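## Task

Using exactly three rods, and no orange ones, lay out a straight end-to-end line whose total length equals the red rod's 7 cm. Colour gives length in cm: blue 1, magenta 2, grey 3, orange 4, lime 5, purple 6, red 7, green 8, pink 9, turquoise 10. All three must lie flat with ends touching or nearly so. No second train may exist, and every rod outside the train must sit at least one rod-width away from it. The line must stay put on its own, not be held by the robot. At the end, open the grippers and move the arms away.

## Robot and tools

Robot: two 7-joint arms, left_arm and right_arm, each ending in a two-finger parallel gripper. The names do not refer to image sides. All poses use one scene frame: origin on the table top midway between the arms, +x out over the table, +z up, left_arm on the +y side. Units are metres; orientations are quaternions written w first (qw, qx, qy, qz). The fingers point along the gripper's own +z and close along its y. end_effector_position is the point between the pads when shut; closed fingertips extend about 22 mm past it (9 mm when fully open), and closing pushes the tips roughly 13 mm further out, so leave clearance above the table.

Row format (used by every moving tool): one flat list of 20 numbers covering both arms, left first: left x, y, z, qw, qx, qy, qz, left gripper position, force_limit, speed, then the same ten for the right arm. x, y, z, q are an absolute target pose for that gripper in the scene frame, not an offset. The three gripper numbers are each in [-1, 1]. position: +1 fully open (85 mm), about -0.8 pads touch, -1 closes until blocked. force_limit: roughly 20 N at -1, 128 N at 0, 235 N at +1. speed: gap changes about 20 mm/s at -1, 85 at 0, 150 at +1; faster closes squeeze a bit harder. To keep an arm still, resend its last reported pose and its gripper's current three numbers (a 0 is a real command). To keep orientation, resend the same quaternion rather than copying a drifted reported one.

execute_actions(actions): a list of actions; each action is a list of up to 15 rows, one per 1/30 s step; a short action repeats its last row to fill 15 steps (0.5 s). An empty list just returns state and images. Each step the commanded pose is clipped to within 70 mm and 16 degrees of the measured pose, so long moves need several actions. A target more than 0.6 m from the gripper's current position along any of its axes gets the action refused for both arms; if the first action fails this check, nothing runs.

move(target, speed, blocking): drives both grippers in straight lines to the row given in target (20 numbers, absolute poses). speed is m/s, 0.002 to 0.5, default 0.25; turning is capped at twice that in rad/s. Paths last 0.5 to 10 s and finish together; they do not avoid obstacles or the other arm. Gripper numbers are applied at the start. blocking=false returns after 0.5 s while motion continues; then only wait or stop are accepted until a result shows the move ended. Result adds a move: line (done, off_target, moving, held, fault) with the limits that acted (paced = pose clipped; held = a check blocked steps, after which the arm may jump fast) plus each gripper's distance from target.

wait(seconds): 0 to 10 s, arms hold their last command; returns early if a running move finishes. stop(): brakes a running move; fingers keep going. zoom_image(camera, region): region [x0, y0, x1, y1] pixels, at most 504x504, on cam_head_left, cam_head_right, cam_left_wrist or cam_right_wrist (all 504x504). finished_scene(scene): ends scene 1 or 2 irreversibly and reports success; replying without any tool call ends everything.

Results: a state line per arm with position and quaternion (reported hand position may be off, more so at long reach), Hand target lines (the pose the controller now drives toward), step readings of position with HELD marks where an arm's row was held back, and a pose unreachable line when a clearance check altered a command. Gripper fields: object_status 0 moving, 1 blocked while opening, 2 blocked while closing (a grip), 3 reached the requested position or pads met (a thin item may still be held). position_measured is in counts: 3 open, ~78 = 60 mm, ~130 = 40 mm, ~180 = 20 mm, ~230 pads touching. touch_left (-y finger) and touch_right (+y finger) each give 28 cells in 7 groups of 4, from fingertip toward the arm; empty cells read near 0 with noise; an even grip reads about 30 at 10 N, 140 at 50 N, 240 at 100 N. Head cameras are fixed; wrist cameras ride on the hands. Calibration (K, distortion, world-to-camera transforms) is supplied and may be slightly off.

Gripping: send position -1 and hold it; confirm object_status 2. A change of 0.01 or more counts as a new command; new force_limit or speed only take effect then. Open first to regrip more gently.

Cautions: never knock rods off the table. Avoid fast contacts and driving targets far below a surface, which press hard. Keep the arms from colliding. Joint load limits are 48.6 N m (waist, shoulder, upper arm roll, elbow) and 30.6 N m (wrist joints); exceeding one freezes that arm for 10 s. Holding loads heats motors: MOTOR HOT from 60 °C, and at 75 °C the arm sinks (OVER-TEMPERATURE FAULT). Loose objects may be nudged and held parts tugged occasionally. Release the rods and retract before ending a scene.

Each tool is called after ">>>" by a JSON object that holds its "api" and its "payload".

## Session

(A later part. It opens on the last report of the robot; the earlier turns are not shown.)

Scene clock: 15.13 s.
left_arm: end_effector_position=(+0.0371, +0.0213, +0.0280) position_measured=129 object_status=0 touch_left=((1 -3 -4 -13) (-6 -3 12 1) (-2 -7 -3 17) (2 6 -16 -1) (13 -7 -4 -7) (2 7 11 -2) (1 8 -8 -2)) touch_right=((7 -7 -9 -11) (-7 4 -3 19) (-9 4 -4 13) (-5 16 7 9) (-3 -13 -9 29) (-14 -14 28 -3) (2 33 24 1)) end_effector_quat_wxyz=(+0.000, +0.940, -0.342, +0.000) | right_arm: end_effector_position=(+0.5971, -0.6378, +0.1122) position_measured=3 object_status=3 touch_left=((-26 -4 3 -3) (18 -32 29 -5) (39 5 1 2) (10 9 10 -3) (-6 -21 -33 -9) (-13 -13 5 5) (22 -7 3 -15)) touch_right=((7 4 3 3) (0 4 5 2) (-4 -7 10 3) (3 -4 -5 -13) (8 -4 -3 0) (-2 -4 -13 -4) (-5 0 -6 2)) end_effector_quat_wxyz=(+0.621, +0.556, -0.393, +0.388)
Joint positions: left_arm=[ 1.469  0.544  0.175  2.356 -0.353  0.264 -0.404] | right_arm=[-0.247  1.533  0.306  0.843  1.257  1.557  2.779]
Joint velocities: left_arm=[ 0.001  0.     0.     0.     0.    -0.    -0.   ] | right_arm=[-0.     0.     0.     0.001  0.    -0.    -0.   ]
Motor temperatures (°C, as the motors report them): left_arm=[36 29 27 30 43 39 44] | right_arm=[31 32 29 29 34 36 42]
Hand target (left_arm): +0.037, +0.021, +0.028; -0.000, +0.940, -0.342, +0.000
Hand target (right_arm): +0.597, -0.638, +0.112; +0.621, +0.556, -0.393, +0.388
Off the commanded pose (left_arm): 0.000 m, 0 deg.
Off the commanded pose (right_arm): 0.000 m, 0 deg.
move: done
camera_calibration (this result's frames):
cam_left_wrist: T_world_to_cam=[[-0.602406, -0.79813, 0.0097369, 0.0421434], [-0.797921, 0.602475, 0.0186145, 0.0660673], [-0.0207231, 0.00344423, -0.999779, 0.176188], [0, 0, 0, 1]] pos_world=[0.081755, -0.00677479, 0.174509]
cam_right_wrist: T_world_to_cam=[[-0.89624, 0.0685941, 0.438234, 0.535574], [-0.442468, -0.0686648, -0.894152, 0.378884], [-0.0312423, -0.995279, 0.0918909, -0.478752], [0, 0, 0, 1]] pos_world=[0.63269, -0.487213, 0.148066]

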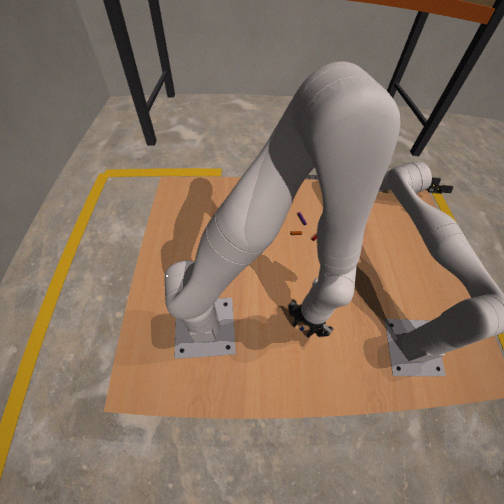

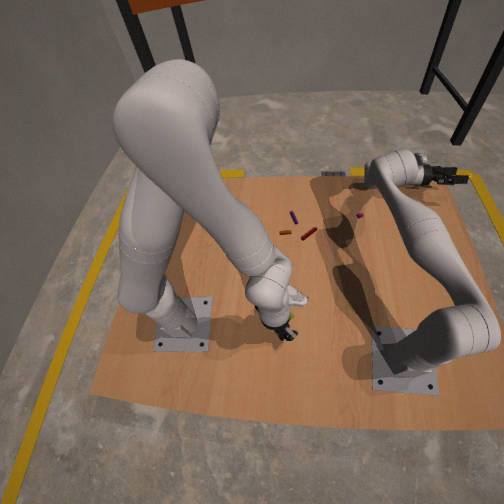

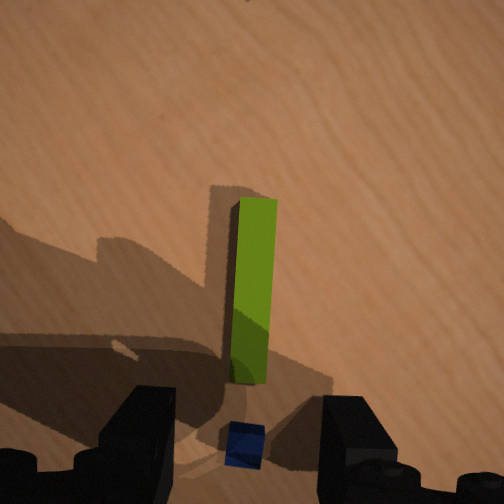

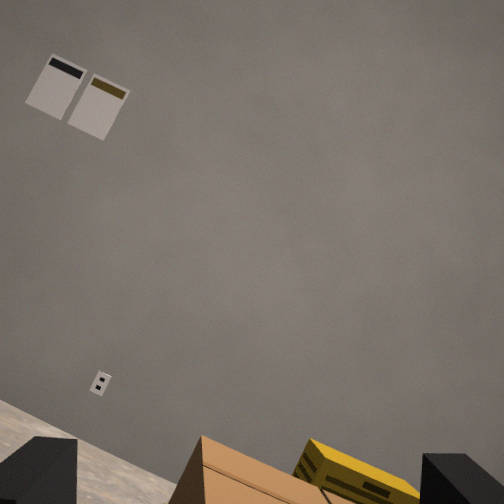

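>>> {"api": "move", "payload": {"target": [0.0371,0.0213,0.06,0,0.9397,-0.3420,0,0,-0.5,0, 0.5971,-0.6378,0.1122,0.621,0.556,-0.393,0.388,1,0,0], "speed": 0.1}}

>>> {"api": "move", "payload": {"target": [0.0202,0.0354,0.06,0,0.9397,-0.3420,0,-0.8,-0.5,0.5, 0.5971,-0.6378,0.1122,0.621,0.556,-0.393,0.388,1,0,0], "speed": 0.1}}

>>> {"api": "move", "payload": {"target": [0.0202,0.0354,0.028,0,0.9397,-0.3420,0,-0.8,-0.5,0.5, 0.5971,-0.6378,0.1122,0.621,0.556,-0.393,0.388,1,0,0], "speed": 0.05}}

>>> {"api": "move", "payload": {"target": [0.0310,0.0264,0.028,0,0.9397,-0.3420,0,-0.8,-0.5,0.5, 0.5971,-0.6378,0.1122,0.621,0.556,-0.393,0.388,1,0,0], "speed": 0.02}}

Scene clock: 16.13 s.
left_arm: end_effector_position=(+0.0368, +0.0214, +0.0597) position_measured=129 object_status=3 touch_left=((2 -7 -2 -9) (-1 -5 12 1) (-7 -17 2 7) (-1 -9 -9 -3) (4 -4 2 -5) (-3 -3 2 5) (-1 2 -4 2)) touch_right=((-7 -9 -13 21) (-5 8 -7 13) (3 -4 -27 9) (-1 -3 -1 -17) (-10 -21 4 -7) (-2 -18 2 4) (2 -15 -1 27)) end_effector_quat_wxyz=(-0.000, +0.940, -0.342, -0.000) | right_arm: end_effector_position=(+0.5971, -0.6378, +0.1122) position_measured=3 object_status=3 touch_left=((-1 -19 8 4) (5 -6 -27 15) (-15 9 9 -17) (21 -8 4 9) (2 10 -16 -3) (1 -17 14 0) (0 -17 14 -8)) touch_right=((11 6 -5 4) (5 5 -5 -11) (-6 -7 9 7) (2 -9 9 -9) (5 -1 -2 7) (7 -12 -8 -3) (0 7 -15 -1)) end_effector_quat_wxyz=(+0.621, +0.556, -0.393, +0.388)
Joint positions: left_arm=[ 1.402  0.449  0.261  2.334 -0.299  0.388 -0.45 ] | right_arm=[-0.247  1.533  0.306  0.843  1.257  1.557  2.779]
Joint velocities: left_arm=[-0.006 -0.007 -0.003 -0.     0.003 -0.    -0.002] | right_arm=[ 0.001  0.    -0.001  0.001 -0.    -0.     0.   ]
Motor temperatures (°C, as the motors report them): left_arm=[36 29 27 30 43 39 44] | right_arm=[31 32 29 29 34 36 42]
Hand target (left_arm): +0.037, +0.021, +0.060; +0.000, +0.940, -0.342, +0.000
Hand target (right_arm): +0.597, -0.638, +0.112; +0.621, +0.556, -0.393, +0.388
Off the commanded pose (left_arm): 0.000 m, 0 deg.
Off the commanded pose (right_arm): 0.000 m, 0 deg.
move: done
camera_calibration (this result's frames):
cam_left_wrist: T_world_to_cam=[[-0.603156, -0.79757, 0.00922745, 0.0417976], [-0.797349, 0.603212, 0.0192432, 0.0651095], [-0.0209139, 0.00424916, -0.999772, 0.207847], [0, 0, 0, 1]] pos_world=[0.0814724, -0.00682151, 0.206162]
cam_right_wrist: T_world_to_cam=[[-0.89624, 0.0685943, 0.438234, 0.535574], [-0.442468, -0.0686647, -0.894151, 0.378884], [-0.0312424, -0.995279, 0.0918909, -0.478752], [0, 0, 0, 1]] pos_world=[0.63269, -0.487213, 0.148066]

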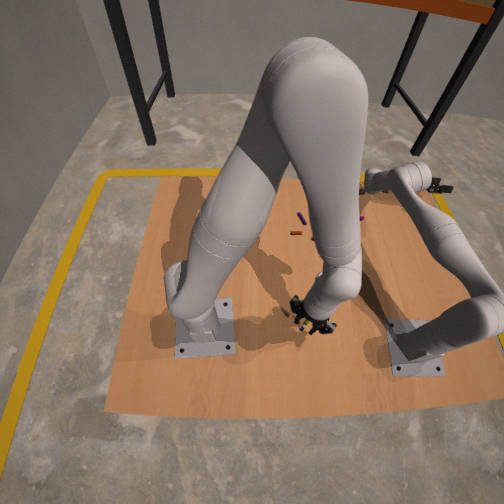

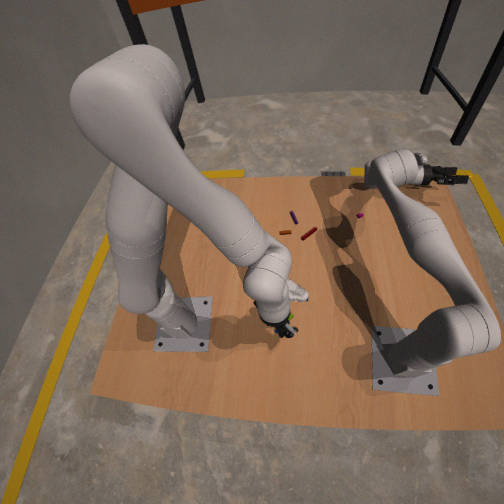

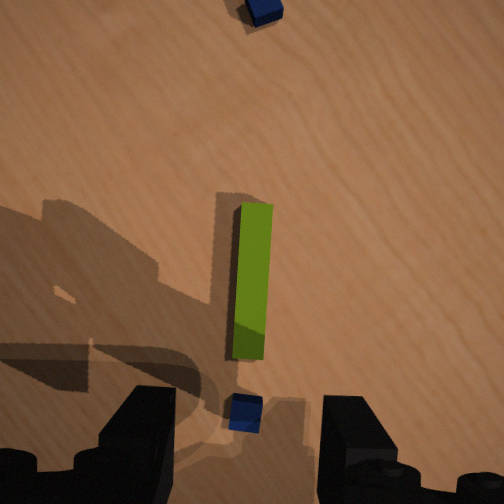

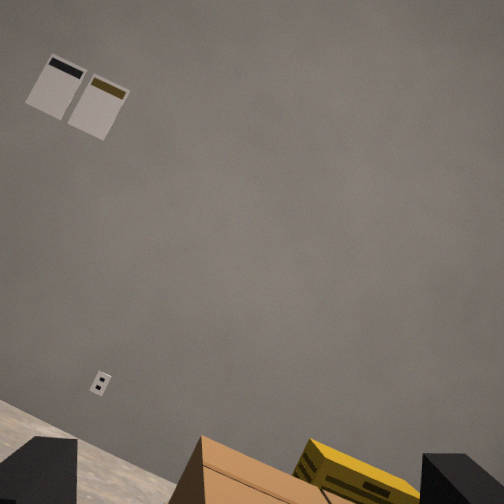

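Scene clock: 16.83 s.
left_arm: end_effector_position=(+0.0206, +0.0355, +0.0600) position_measured=229 object_status=0 touch_left=((1 4 -1 -8) (0 -2 17 1) (-9 -16 -5 4) (1 2 -5 -4) (0 -11 -11 -9) (-6 8 4 -6) (-1 11 14 -3)) touch_right=((14 -14 -3 -16) (-10 4 -4 -1) (7 -1 1 -18) (-21 -20 -21 22) (-18 25 -14 -28) (0 0 -3 26) (16 2 -21 23)) end_effector_quat_wxyz=(-0.000, +0.940, -0.342, +0.000) | right_arm: end_effector_position=(+0.5971, -0.6378, +0.1122) position_measured=3 object_status=3 touch_left=((-13 1 18 10) (8 12 -32 0) (23 0 12 -43) (3 -3 13 -20) (-17 13 8 -7) (12 17 10 28) (4 -20 -20 4)) touch_right=((10 5 1 8) (-4 4 -3 0) (2 -1 5 9) (-5 -4 -1 -5) (8 -2 -2 -2) (5 -10 0 -4) (7 0 -2 5)) end_effector_quat_wxyz=(+0.621, +0.556, -0.393, +0.388)
Joint positions: left_arm=[ 1.464  0.431  0.249  2.374 -0.295  0.363 -0.395] | right_arm=[-0.247  1.533  0.306  0.843  1.257  1.557  2.779]
Joint velocities: left_arm=[ 0.004 -0.002  0.002  0.    -0.003  0.001  0.004] | right_arm=[-0.     0.    -0.    -0.    -0.001 -0.002 -0.   ]
Motor temperatures (°C, as the motors report them): left_arm=[36 29 27 30 43 39 44] | right_arm=[31 32 29 29 34 36 42]
Hand target (left_arm): +0.020, +0.035, +0.060; -0.000, +0.940, -0.342, +0.000
Hand target (right_arm): +0.597, -0.638, +0.112; +0.621, +0.556, -0.393, +0.388
Off the commanded pose (left_arm): 0.000 m, 0 deg.
Off the commanded pose (right_arm): 0.000 m, 0 deg.
move: done
camera_calibration (this result's frames):
cam_left_wrist: T_world_to_cam=[[-0.601752, -0.798628, 0.00935368, 0.0432709], [-0.798423, 0.601813, 0.0184707, 0.0438283], [-0.0203804, 0.00364658, -0.999786, 0.207751], [0, 0, 0, 1]] pos_world=[0.0652659, 0.00742337, 0.206492]
cam_right_wrist: T_world_to_cam=[[-0.89624, 0.0685943, 0.438234, 0.535574], [-0.442468, -0.0686647, -0.894151, 0.378884], [-0.0312424, -0.995279, 0.0918909, -0.478752], [0, 0, 0, 1]] pos_world=[0.63269, -0.487213, 0.148066]

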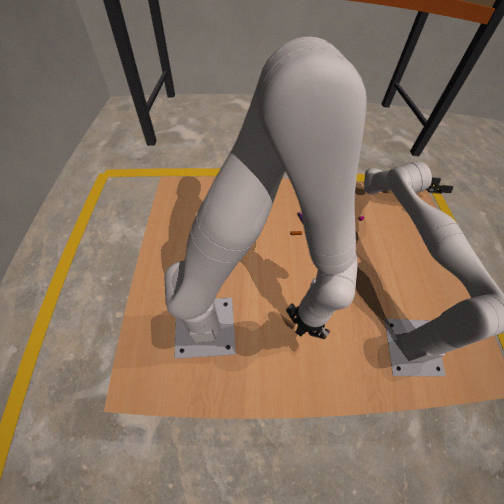

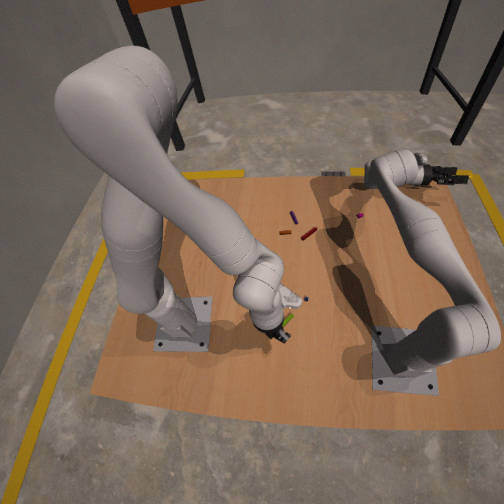

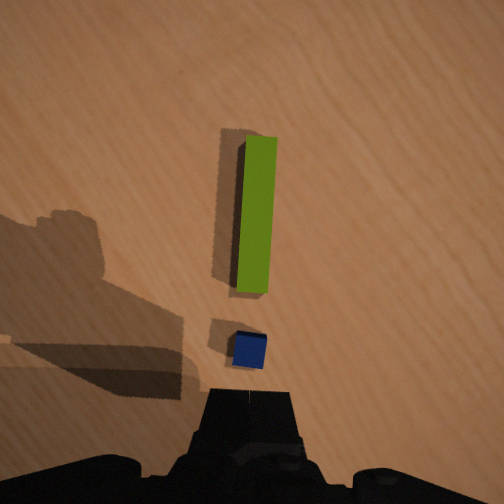

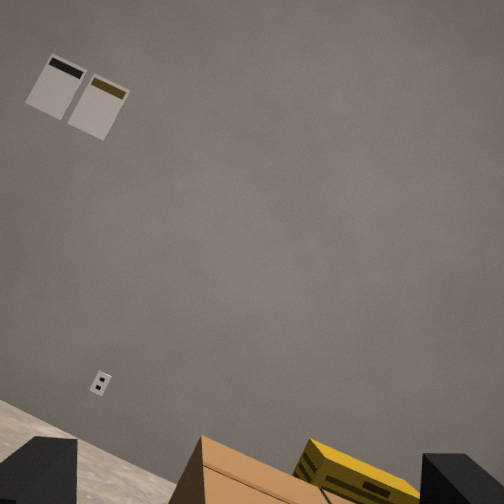

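Scene clock: 17.73 s.
left_arm: end_effector_position=(+0.0204, +0.0353, +0.0283) position_measured=229 object_status=3 touch_left=((6 -1 -4 -5) (0 -5 6 16) (-7 -15 2 0) (-9 5 -1 10) (0 0 7 1) (-10 -3 -7 2) (-3 7 11 13)) touch_right=((16 4 -8 -10) (3 -22 -2 0) (8 16 6 25) (-13 35 -7 0) (-7 -3 -18 -20) (0 13 -8 -9) (-3 4 -10 -24)) end_effector_quat_wxyz=(+0.000, +0.940, -0.342, +0.000) | right_arm: end_effector_position=(+0.5971, -0.6378, +0.1122) position_measured=3 object_status=3 touch_left=((-5 -8 -4 39) (0 11 -4 33) (-13 13 -5 -2) (-6 -1 7 -3) (12 17 -10 -11) (13 -25 3 0) (-26 -9 7 -8)) touch_right=((7 4 -4 5) (6 3 -4 12) (3 -2 -2 6) (4 -10 6 -7) (4 3 3 6) (-3 -7 4 -1) (2 3 3 -4)) end_effector_quat_wxyz=(+0.621, +0.556, -0.393, +0.388)
Joint positions: left_arm=[ 1.539  0.531  0.157  2.398 -0.352  0.232 -0.346] | right_arm=[-0.247  1.533  0.306  0.843  1.257  1.557  2.779]
Joint velocities: left_arm=[ 0.006  0.007  0.002  0.    -0.001 -0.     0.002] | right_arm=[ 0.001  0.001 -0.    -0.     0.001  0.     0.   ]
Motor temperatures (°C, as the motors report them): left_arm=[36 29 27 30 43 39 44] | right_arm=[31 32 29 29 34 36 42]
Hand target (left_arm): +0.020, +0.035, +0.028; -0.000, +0.940, -0.342, -0.000
Hand target (right_arm): +0.597, -0.638, +0.112; +0.621, +0.556, -0.393, +0.388
Off the commanded pose (left_arm): 0.000 m, 0 deg.
Off the commanded pose (right_arm): 0.000 m, 0 deg.
move: done
camera_calibration (this result's frames):
cam_left_wrist: T_world_to_cam=[[-0.60176, -0.798611, 0.0102293, 0.0432379], [-0.79841, 0.601841, 0.0181464, 0.0443684], [-0.0206484, 0.00275261, -0.999783, 0.176092], [0, 0, 0, 1]] pos_world=[0.065079, 0.00734282, 0.174807]
cam_right_wrist: T_world_to_cam=[[-0.89624, 0.0685944, 0.438234, 0.535575], [-0.442468, -0.0686647, -0.894152, 0.378884], [-0.0312426, -0.995279, 0.0918909, -0.478752], [0, 0, 0, 1]] pos_world=[0.63269, -0.487213, 0.148066]

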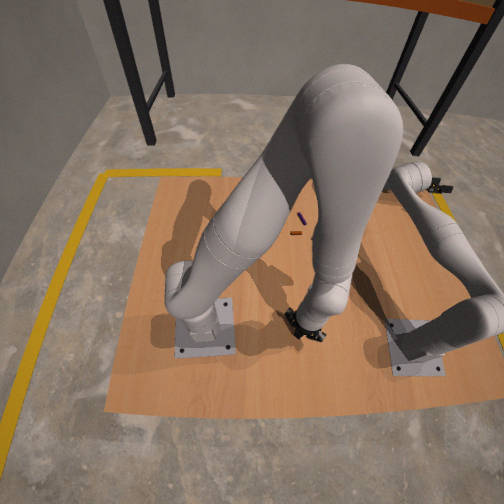

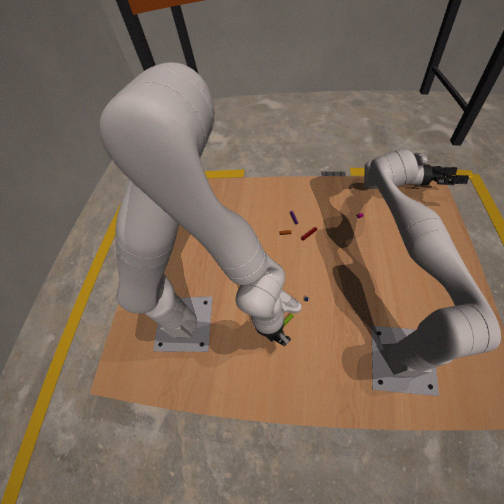

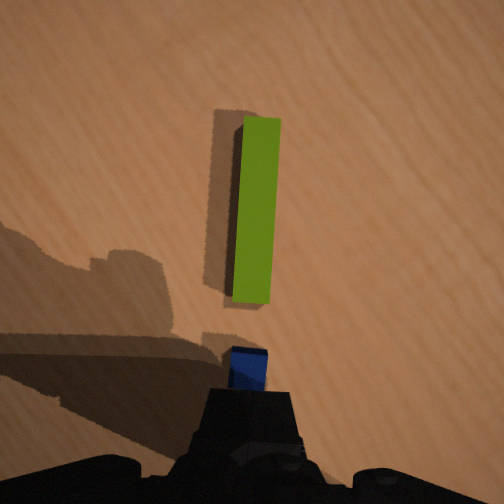

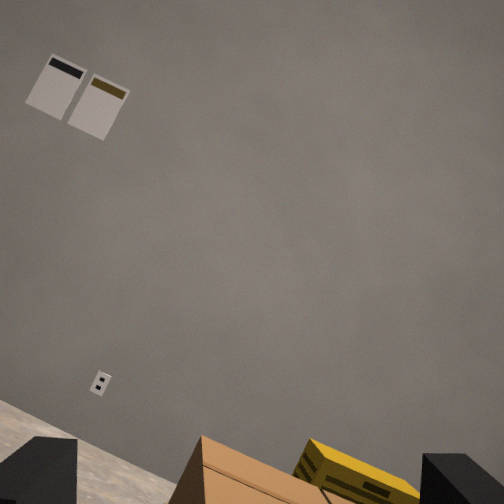

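Scene clock: 18.63 s.
left_arm: end_effector_position=(+0.0307, +0.0263, +0.0280) position_measured=229 object_status=3 touch_left=((-2 2 5 1) (5 -11 10 9) (-5 -6 -9 1) (-2 -4 -11 1) (13 -2 -5 -10) (-5 0 18 -4) (-2 5 7 4)) touch_right=((5 12 -45 17) (-8 18 -24 3) (-27 -2 -3 1) (8 16 -12 -18) (4 2 -17 -17) (-4 11 36 -9) (2 -21 20 -4)) end_effector_quat_wxyz=(+0.000, +0.940, -0.342, -0.000) | right_arm: end_effector_position=(+0.5971, -0.6378, +0.1122) position_measured=3 object_status=3 touch_left=((-13 -17 17 8) (0 6 15 9) (-2 -23 3 1) (-15 2 -11 -15) (5 -6 -3 -29) (-1 -14 1 -2) (9 -15 -4 -9)) touch_right=((8 -1 3 -4) (-2 8 -6 -11) (2 6 7 16) (4 -9 -4 -1) (2 -1 6 2) (16 -10 -6 2) (-3 5 0 3)) end_effector_quat_wxyz=(+0.621, +0.556, -0.393, +0.388)
Joint positions: left_arm=[ 1.492  0.539  0.172  2.372 -0.358  0.252 -0.377] | right_arm=[-0.247  1.533  0.306  0.843  1.257  1.557  2.779]
Joint velocities: left_arm=[-0.005  0.001 -0.001 -0.     0.001 -0.    -0.001] | right_arm=[-0.002  0.    -0.    -0.    -0.    -0.     0.   ]
Motor temperatures (°C, as the motors report them): left_arm=[36 29 27 30 43 39 44] | right_arm=[31 32 29 29 34 36 42]
Hand target (left_arm): +0.031, +0.026, +0.028; +0.000, +0.940, -0.342, -0.000
Hand target (right_arm): +0.597, -0.638, +0.112; +0.621, +0.556, -0.393, +0.388
Off the commanded pose (left_arm): 0.000 m, 0 deg.
Off the commanded pose (right_arm): 0.000 m, 0 deg.
move: done
camera_calibration (this result's frames):
cam_left_wrist: T_world_to_cam=[[-0.602777, -0.797847, 0.00995677, 0.0423243], [-0.797634, 0.60285, 0.018751, 0.057923], [-0.0209629, 0.00336084, -0.999775, 0.176045], [0, 0, 0, 1]] pos_world=[0.0754039, -0.00174218, 0.174498]
cam_right_wrist: T_world_to_cam=[[-0.89624, 0.0685942, 0.438234, 0.535574], [-0.442468, -0.0686646, -0.894151, 0.378884], [-0.0312424, -0.995279, 0.0918907, -0.478752], [0, 0, 0, 1]] pos_world=[0.63269, -0.487213, 0.148066]

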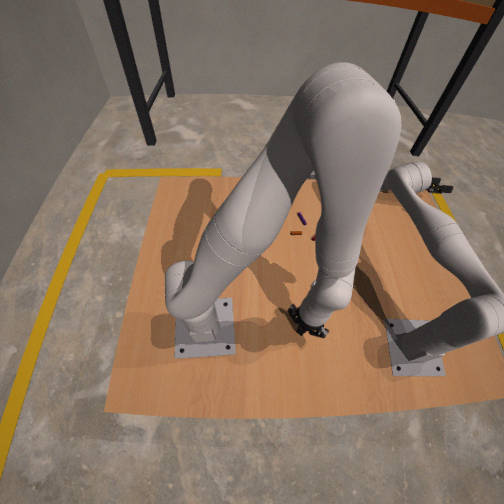

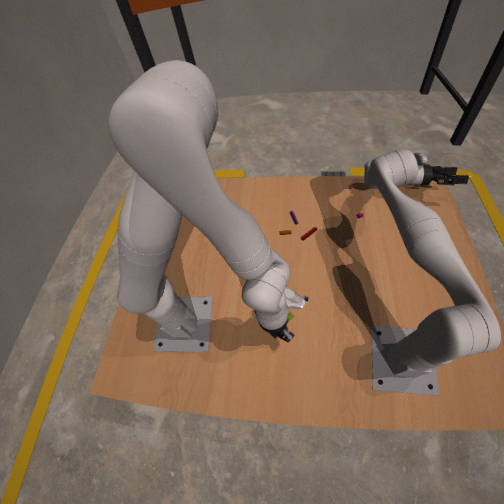

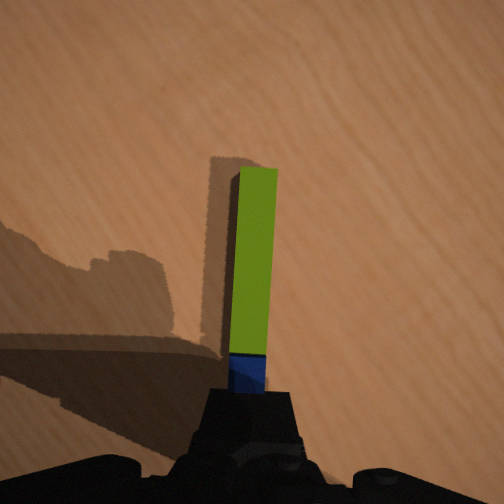

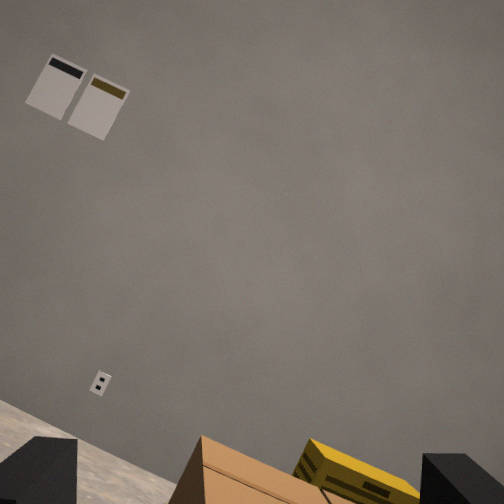

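>>> {"api": "move", "payload": {"target": [0.0280,0.0290,0.028,0,0.9397,-0.3420,0,-0.8,-0.5,0.5, 0.5971,-0.6378,0.1122,0.621,0.556,-0.393,0.388,1,0,0], "speed": 0.03}}

>>> {"api": "move", "payload": {"target": [0.0280,0.0290,0.12,0,0.9397,-0.3420,0,0,-0.5,0.5, 0.5971,-0.6378,0.1122,0.621,0.556,-0.393,0.388,1,0,0], "speed": 0.15}}

>>> {"api": "move", "payload": {"target": [0.1375,-0.0629,0.08,0,0.3420,0.9397,0,0,-0.5,0.5, 0.5971,-0.6378,0.1122,0.621,0.556,-0.393,0.388,1,0,0], "speed": 0.2}}

Scene clock: 19.60 s.
left_arm: end_effector_position=(+0.0281, +0.0290, +0.0280) position_measured=229 object_status=3 touch_left=((5 4 -2 -2) (3 -7 4 14) (-6 -9 -3 17) (7 -4 -4 1) (8 -6 1 -18) (-11 4 8 0) (-1 -5 -6 -1)) touch_right=((-26 23 -20 -13) (-5 -10 -10 5) (-22 -14 -12 15) (0 -14 16 -3) (-29 7 -20 -26) (-13 17 11 2) (-5 20 -21 -7)) end_effector_quat_wxyz=(-0.000, +0.940, -0.342, +0.000) | right_arm: end_effector_position=(+0.5971, -0.6378, +0.1122) position_measured=3 object_status=3 touch_left=((13 -7 24 -2) (-18 7 7 -4) (-19 15 -24 -1) (-6 -6 19 12) (14 2 -11 -8) (9 13 -6 -38) (-8 -27 -13 1)) touch_right=((7 0 5 -1) (-2 -4 -1 -7) (6 0 1 5) (-5 -7 13 2) (2 -5 5 3) (12 -5 5 -1) (-1 3 -9 -8)) end_effector_quat_wxyz=(+0.621, +0.556, -0.393, +0.388)
Joint positions: left_arm=[ 1.505  0.537  0.167  2.379 -0.357  0.246 -0.369] | right_arm=[-0.247  1.533  0.306  0.843  1.257  1.557  2.779]
Joint velocities: left_arm=[ 0.001 -0.    -0.     0.    -0.    -0.001  0.001] | right_arm=[-0.001 -0.001  0.    -0.    -0.    -0.    -0.   ]
Motor temperatures (°C, as the motors report them): left_arm=[36 29 27 30 43 39 44] | right_arm=[31 32 29 29 34 36 42]
Hand target (left_arm): +0.028, +0.029, +0.028; -0.000, +0.940, -0.342, +0.000
Hand target (right_arm): +0.597, -0.638, +0.112; +0.621, +0.556, -0.393, +0.388
Off the commanded pose (left_arm): 0.000 m, 0 deg.
Off the commanded pose (right_arm): 0.000 m, 0 deg.
move: done
camera_calibration (this result's frames):
cam_left_wrist: T_world_to_cam=[[-0.60228, -0.798226, 0.00967344, 0.0428686], [-0.798017, 0.602348, 0.0185958, 0.0542266], [-0.0206704, 0.00348032, -0.99978, 0.175968], [0, 0, 0, 1]] pos_world=[0.07273, 0.000943202, 0.174506]
cam_right_wrist: T_world_to_cam=[[-0.89624, 0.0685943, 0.438234, 0.535574], [-0.442468, -0.0686646, -0.894151, 0.378884], [-0.0312425, -0.995279, 0.0918908, -0.478752], [0, 0, 0, 1]] pos_world=[0.63269, -0.487213, 0.148066]

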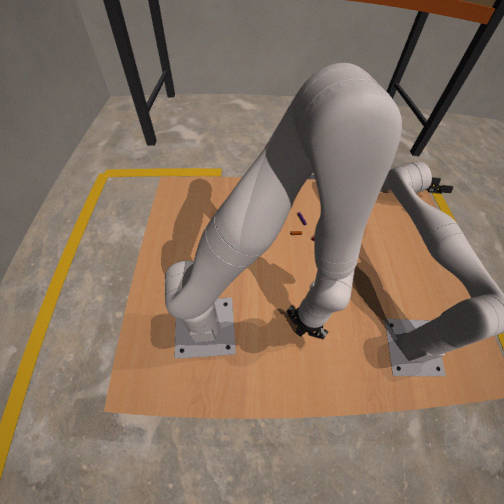

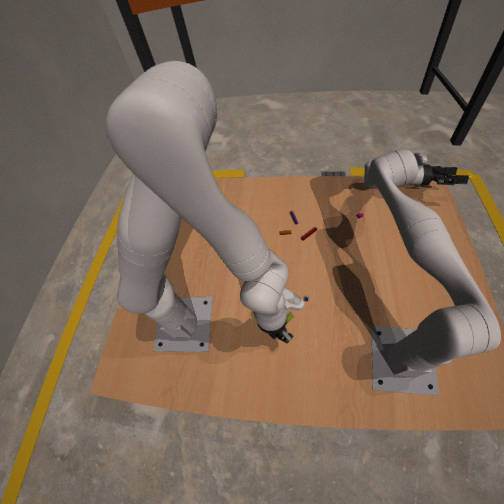

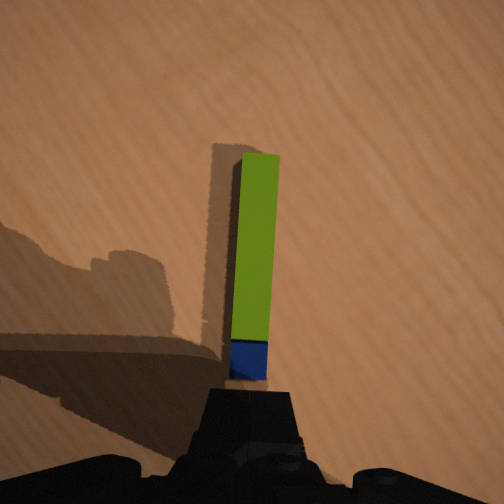

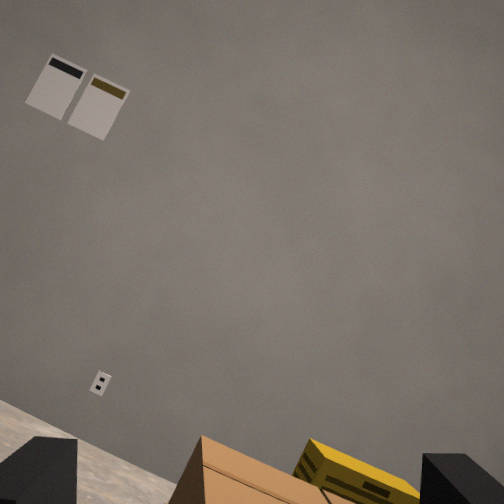

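Scene clock: 20.67 s.
left_arm: end_effector_position=(+0.0279, +0.0288, +0.1196) position_measured=129 object_status=3 touch_left=((-4 5 4 -11) (9 -7 4 2) (2 -6 -10 4) (1 0 -6 0) (6 -12 3 2) (-9 0 -1 4) (2 7 -4 14)) touch_right=((-19 -4 1 0) (4 -14 -11 31) (-21 -8 -17 -11) (-26 7 15 5) (-1 -11 -16 -13) (11 24 24 -17) (-17 -4 2 7)) end_effector_quat_wxyz=(-0.000, +0.940, -0.342, -0.000) | right_arm: end_effector_position=(+0.5971, -0.6378, +0.1122) position_measured=3 object_status=3 touch_left=((8 4 1 20) (-1 8 14 19) (11 -5 -15 4) (-19 1 -7 -4) (17 -12 0 -10) (6 -21 1 2) (26 3 -31 10)) touch_right=((-2 8 5 2) (-5 -2 1 -1) (-6 -3 1 11) (6 -4 2 5) (9 3 4 9) (9 -3 -9 -8) (9 5 -9 1)) end_effector_quat_wxyz=(+0.621, +0.556, -0.393, +0.388)
Joint positions: left_arm=[ 1.332  0.269  0.363  2.285 -0.165  0.611 -0.547] | right_arm=[-0.247  1.533  0.306  0.843  1.257  1.557  2.779]
Joint velocities: left_arm=[-0.003 -0.005 -0.003  0.     0.001  0.    -0.001] | right_arm=[ 0.    -0.     0.001 -0.002 -0.     0.001 -0.   ]
Motor temperatures (°C, as the motors report them): left_arm=[36 29 27 30 43 39 44] | right_arm=[31 32 29 29 34 36 42]
Hand target (left_arm): +0.028, +0.029, +0.120; -0.000, +0.940, -0.342, -0.000
Hand target (right_arm): +0.597, -0.638, +0.112; +0.621, +0.556, -0.393, +0.388
Off the commanded pose (left_arm): 0.000 m, 0 deg.
Off the commanded pose (right_arm): 0.000 m, 0 deg.
move: done
camera_calibration (this result's frames):
cam_left_wrist: T_world_to_cam=[[-0.602794, -0.797841, 0.00943521, 0.0417406], [-0.797621, 0.602854, 0.019194, 0.0523432], [-0.0210018, 0.00404429, -0.999771, 0.267542], [0, 0, 0, 1]] pos_world=[0.0725299, 0.000665078, 0.266082]
cam_right_wrist: T_world_to_cam=[[-0.89624, 0.0685945, 0.438234, 0.535574], [-0.442469, -0.0686649, -0.894151, 0.378884], [-0.0312425, -0.995279, 0.0918911, -0.478752], [0, 0, 0, 1]] pos_world=[0.63269, -0.487213, 0.148066]

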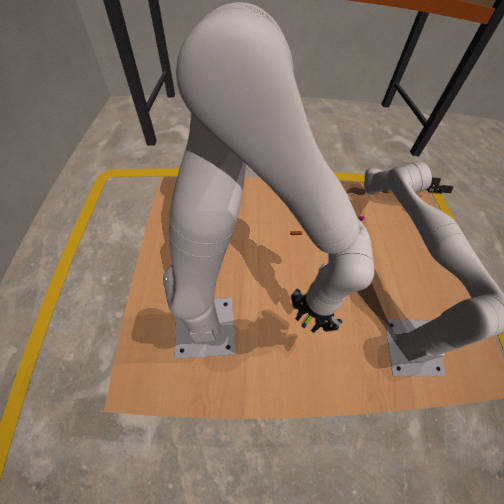

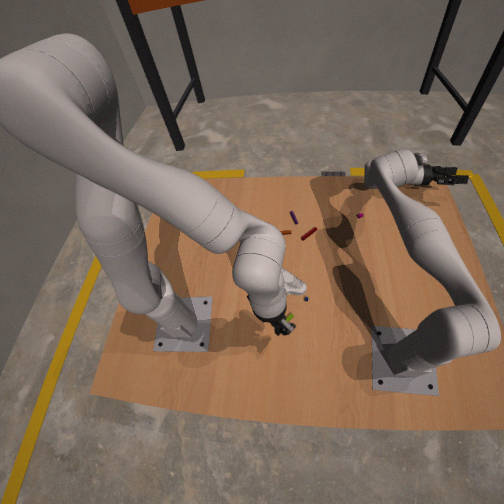

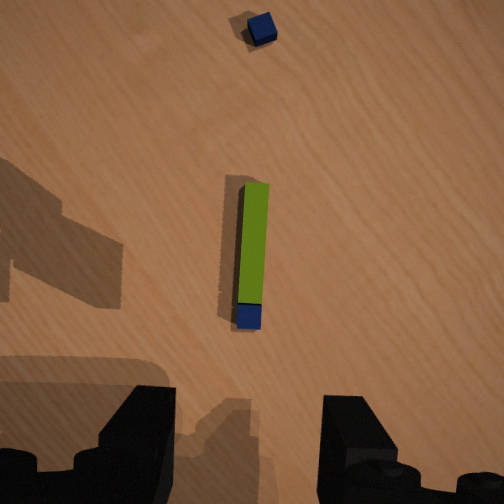

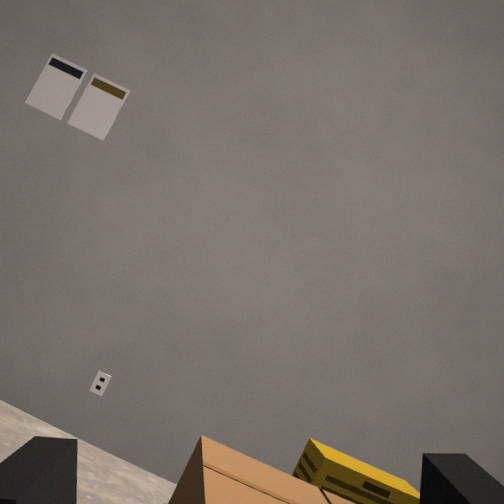

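Scene clock: 28.83 s.
left_arm: end_effector_position=(+0.1371, -0.0641, +0.0804) position_measured=129 object_status=3 touch_left=((-4 -4 13 -14) (5 -7 13 10) (-8 -6 -18 6) (1 -5 -1 -4) (5 1 -1 -11) (-8 -1 14 -8) (3 -2 0 3)) touch_right=((14 3 19 14) (5 0 -15 11) (-4 23 4 12) (9 -10 -2 0) (7 5 7 4) (-32 12 -10 -12) (6 -9 2 8)) end_effector_quat_wxyz=(+0.001, +0.342, +0.940, -0.001) | right_arm: end_effector_position=(+0.5971, -0.6378, +0.1122) position_measured=3 object_status=3 touch_left=((12 -28 1 33) (-7 -17 30 -11) (24 -3 3 -37) (-6 20 13 -1) (1 22 14 6) (-2 -26 -1 -3) (-22 -6 0 8)) touch_right=((2 -6 0 -3) (-8 1 -7 -7) (-6 3 -3 6) (-3 -11 1 -3) (8 -1 0 11) (0 -4 -7 8) (-9 -1 -1 10)) end_effector_quat_wxyz=(+0.621, +0.556, -0.393, +0.388)
Joint positions: left_arm=[ 0.672  0.798  1.084  2.03  -0.927  0.913 -3.232] | right_arm=[-0.247  1.533  0.306  0.843  1.257  1.557  2.779]
Joint velocities: left_arm=[-0.002  0.003 -0.003 -0.001  0.002 -0.001 -0.001] | right_arm=[-0.001 -0.001  0.001  0.001 -0.002 -0.     0.   ]
Motor temperatures (°C, as the motors report them): left_arm=[36 29 27 30 43 39 44] | right_arm=[31 33 29 29 34 36 42]
Hand target (left_arm): +0.137, -0.064, +0.080; +0.001, +0.342, +0.940, -0.001
Hand target (right_arm): +0.597, -0.638, +0.112; +0.621, +0.556, -0.393, +0.388
Off the commanded pose (left_arm): 0.001 m, 0 deg.
Off the commanded pose (right_arm): 0.000 m, 0 deg.
move: done
camera_calibration (this result's frames):
cam_left_wrist: T_world_to_cam=[[0.603157, 0.797587, 0.00749174, -0.0290357], [0.797341, -0.603167, 0.0208956, -0.0998339], [0.0211849, -0.00662989, -0.999754, 0.224514], [0, 0, 0, 1]] pos_world=[0.0923584, -0.0355696, 0.226763]
cam_right_wrist: T_world_to_cam=[[-0.89624, 0.0685942, 0.438235, 0.535574], [-0.442469, -0.0686647, -0.894151, 0.378884], [-0.0312424, -0.995279, 0.0918909, -0.478752], [0, 0, 0, 1]] pos_world=[0.63269, -0.487213, 0.148066]

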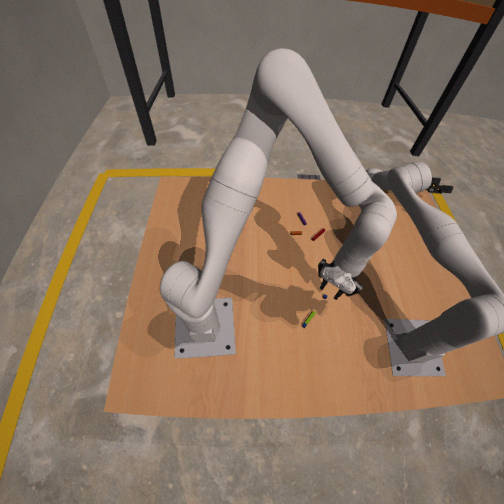

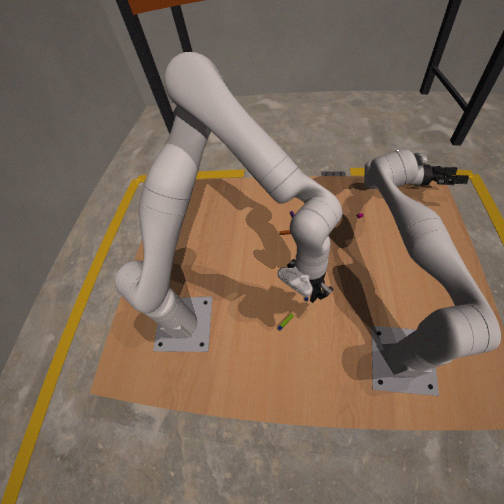

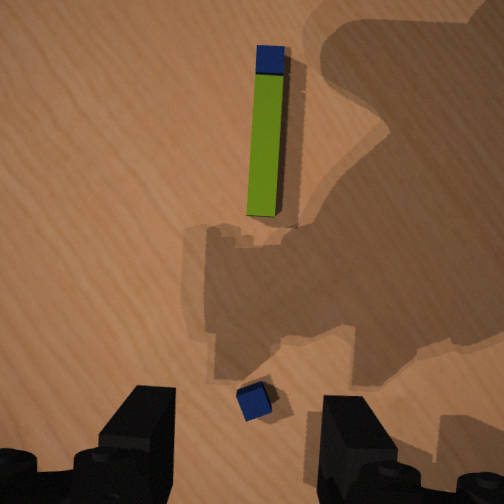

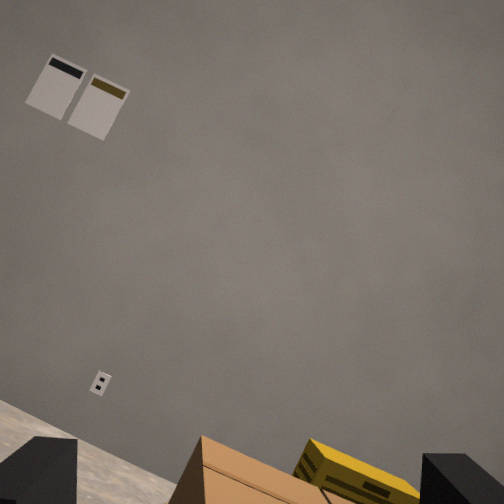

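>>> {"api": "move", "payload": {"target": [0.1382,-0.0627,0.027,0,0.3420,0.9397,0,0,-0.5,0.5, 0.5971,-0.6378,0.1122,0.621,0.556,-0.393,0.388,1,0,0], "speed": 0.08}}

>>> {"api": "move", "payload": {"target": [0.1382,-0.0627,0.027,0,0.3420,0.9397,0,-1,-0.5,-0.5, 0.5971,-0.6378,0.1122,0.621,0.556,-0.393,0.388,1,0,0]}}

Scene clock: 29.97 s.
left_arm: end_effector_position=(+0.1384, -0.0627, +0.0272) position_measured=129 object_status=3 touch_left=((-10 -2 -4 -11) (-4 -10 12 13) (-8 -4 -2 3) (-1 -6 0 -3) (14 -6 -2 -12) (-12 9 -3 -1) (-4 7 12 -1)) touch_right=((-16 4 -13 -19) (13 -12 -27 -10) (-14 0 -3 29) (-14 -2 -19 -22) (12 25 14 4) (7 4 -6 -7) (-16 -3 2 11)) end_effector_quat_wxyz=(+0.000, +0.342, +0.940, -0.000) | right_arm: end_effector_position=(+0.5971, -0.6378, +0.1122) position_measured=3 object_status=3 touch_left=((-3 -23 -3 12) (-2 21 -4 19) (-4 -2 18 -5) (0 4 3 9) (0 7 2 -5) (25 -18 -10 -1) (-10 -9 -29 3)) touch_right=((0 -4 -8 -1) (-6 4 -1 -1) (6 -4 3 3) (0 -6 9 8) (-1 1 -7 0) (5 -1 -11 7) (2 3 0 2)) end_effector_quat_wxyz=(+0.621, +0.556, -0.393, +0.388)
Joint positions: left_arm=[ 0.739  0.886  0.96   2.066 -1.073  0.807 -3.128] | right_arm=[-0.247  1.533  0.306  0.843  1.257  1.557  2.779]
Joint velocities: left_arm=[ 0.004  0.004  0.002  0.001  0.    -0.    -0.   ] | right_arm=[-0.002  0.    -0.    -0.001  0.002  0.001  0.   ]
Motor temperatures (°C, as the motors report them): left_arm=[36 29 27 30 43 39 44] | right_arm=[31 33 29 29 34 36 42]
Hand target (left_arm): +0.138, -0.063, +0.027; -0.000, +0.342, +0.940, -0.000
Hand target (right_arm): +0.597, -0.638, +0.112; +0.621, +0.556, -0.393, +0.388
Off the commanded pose (left_arm): 0.000 m, 0 deg.
Off the commanded pose (right_arm): 0.000 m, 0 deg.
move: done
camera_calibration (this result's frames):
cam_left_wrist: T_world_to_cam=[[0.601916, 0.798503, 0.00952212, -0.0304322], [0.798283, -0.601978, 0.0191323, -0.0989633], [0.0210093, -0.0039147, -0.999772, 0.171549], [0, 0, 0, 1]] pos_world=[0.0937142, -0.034602, 0.173693]
cam_right_wrist: T_world_to_cam=[[-0.89624, 0.0685943, 0.438234, 0.535574], [-0.442468, -0.0686646, -0.894151, 0.378884], [-0.0312425, -0.995279, 0.0918907, -0.478752], [0, 0, 0, 1]] pos_world=[0.63269, -0.487213, 0.148066]

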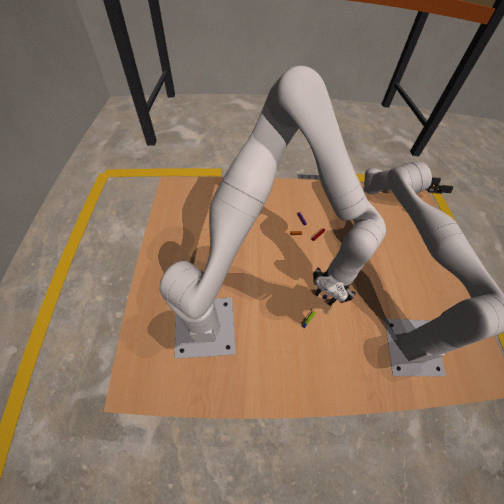

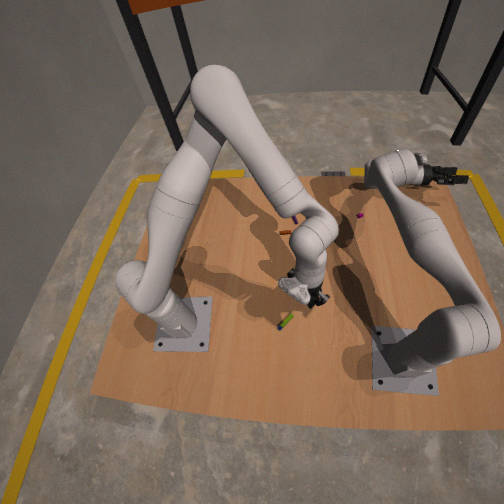

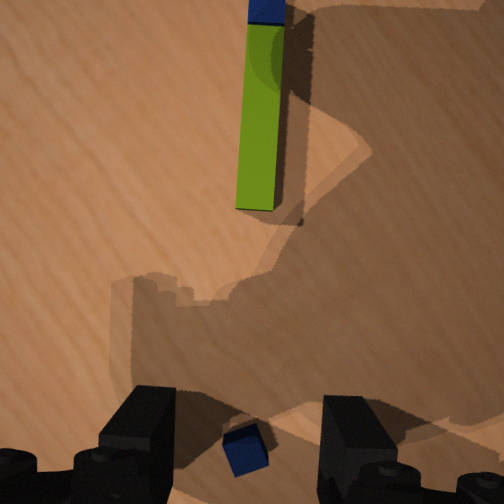

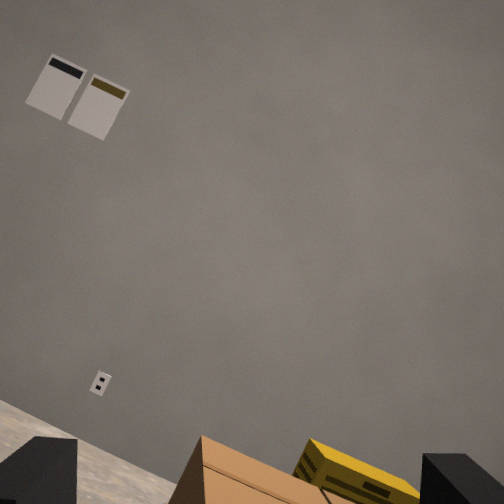

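Scene clock: 30.83 s.
left_arm: end_effector_position=(+0.1382, -0.0628, +0.0271) position_measured=211 object_status=0 touch_left=((380 986 589 71) (70 270 133 10) (1 -10 -6 2) (3 -2 -9 8) (2 -5 -1 -7) (-3 20 4 -15) (6 9 6 1)) touch_right=((404 942 741 99) (55 193 126 46) (-25 1 7 -27) (4 8 -13 -13) (2 2 -19 8) (-23 -15 32 10) (21 16 1 15)) end_effector_quat_wxyz=(+0.000, +0.342, +0.940, -0.000) | right_arm: end_effector_position=(+0.5971, -0.6378, +0.1122) position_measured=3 object_status=3 touch_left=((-1 -7 11 16) (4 13 0 20) (-5 6 2 -35) (40 5 -8 34) (1 -3 7 4) (9 -15 14 3) (-6 -13 -11 9)) touch_right=((0 1 4 1) (-7 -7 6 -8) (3 -9 15 0) (-1 -6 8 4) (-5 -3 8 11) (1 -4 -8 0) (1 -4 -5 -4)) end_effector_quat_wxyz=(+0.621, +0.556, -0.393, +0.388)
Joint positions: left_arm=[ 0.74   0.886  0.96   2.066 -1.073  0.807 -3.128] | right_arm=[-0.247  1.533  0.306  0.843  1.257  1.557  2.779]
Joint velocities: left_arm=[ 0.    -0.     0.     0.    -0.    -0.    -0.001] | right_arm=[-0.001  0.     0.     0.     0.002  0.     0.   ]
Motor temperatures (°C, as the motors report them): left_arm=[36 29 27 30 43 39 44] | right_arm=[31 33 29 29 34 36 42]
Hand target (left_arm): +0.138, -0.063, +0.027; +0.000, +0.342, +0.940, -0.000
Hand target (right_arm): +0.597, -0.638, +0.112; +0.621, +0.556, -0.393, +0.388
Off the commanded pose (left_arm): 0.000 m, 0 deg.
Off the commanded pose (right_arm): 0.000 m, 0 deg.
move: done
camera_calibration (this result's frames):
cam_left_wrist: T_world_to_cam=[[0.602459, 0.798092, 0.00965063, -0.0303628], [0.797877, -0.602525, 0.0188822, -0.0987857], [0.0208845, -0.00367573, -0.999775, 0.171491], [0, 0, 0, 1]] pos_world=[0.0935296, -0.0346582, 0.17361]
cam_right_wrist: T_world_to_cam=[[-0.89624, 0.0685944, 0.438234, 0.535574], [-0.442469, -0.0686646, -0.894151, 0.378884], [-0.0312426, -0.995279, 0.0918908, -0.478752], [0, 0, 0, 1]] pos_world=[0.63269, -0.487213, 0.148066]

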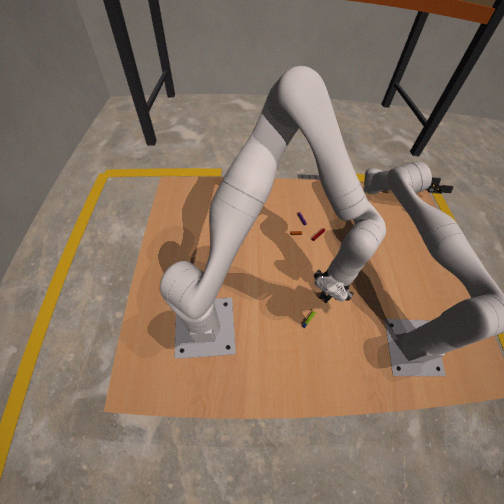

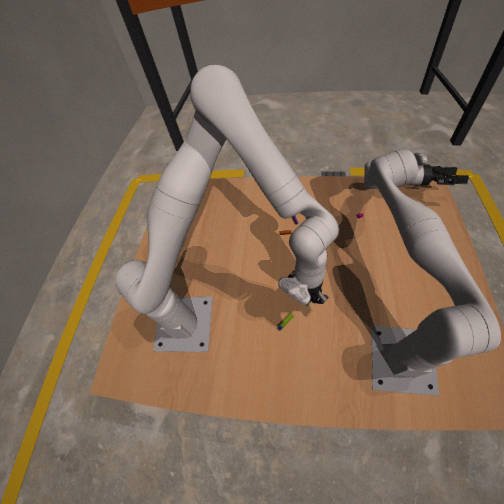

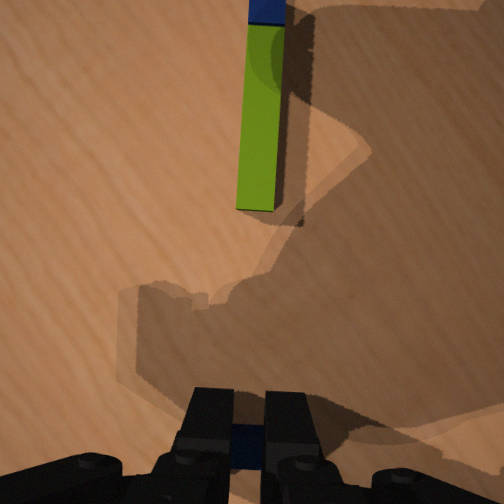

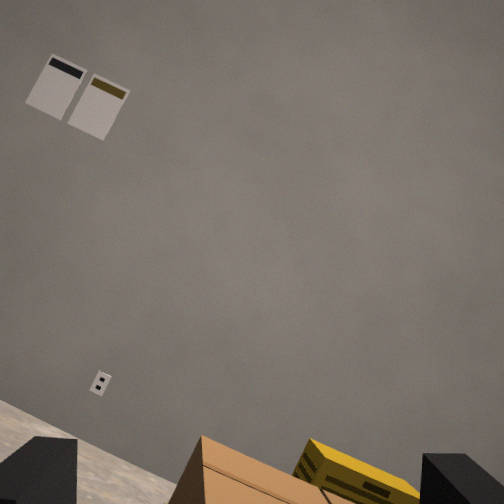

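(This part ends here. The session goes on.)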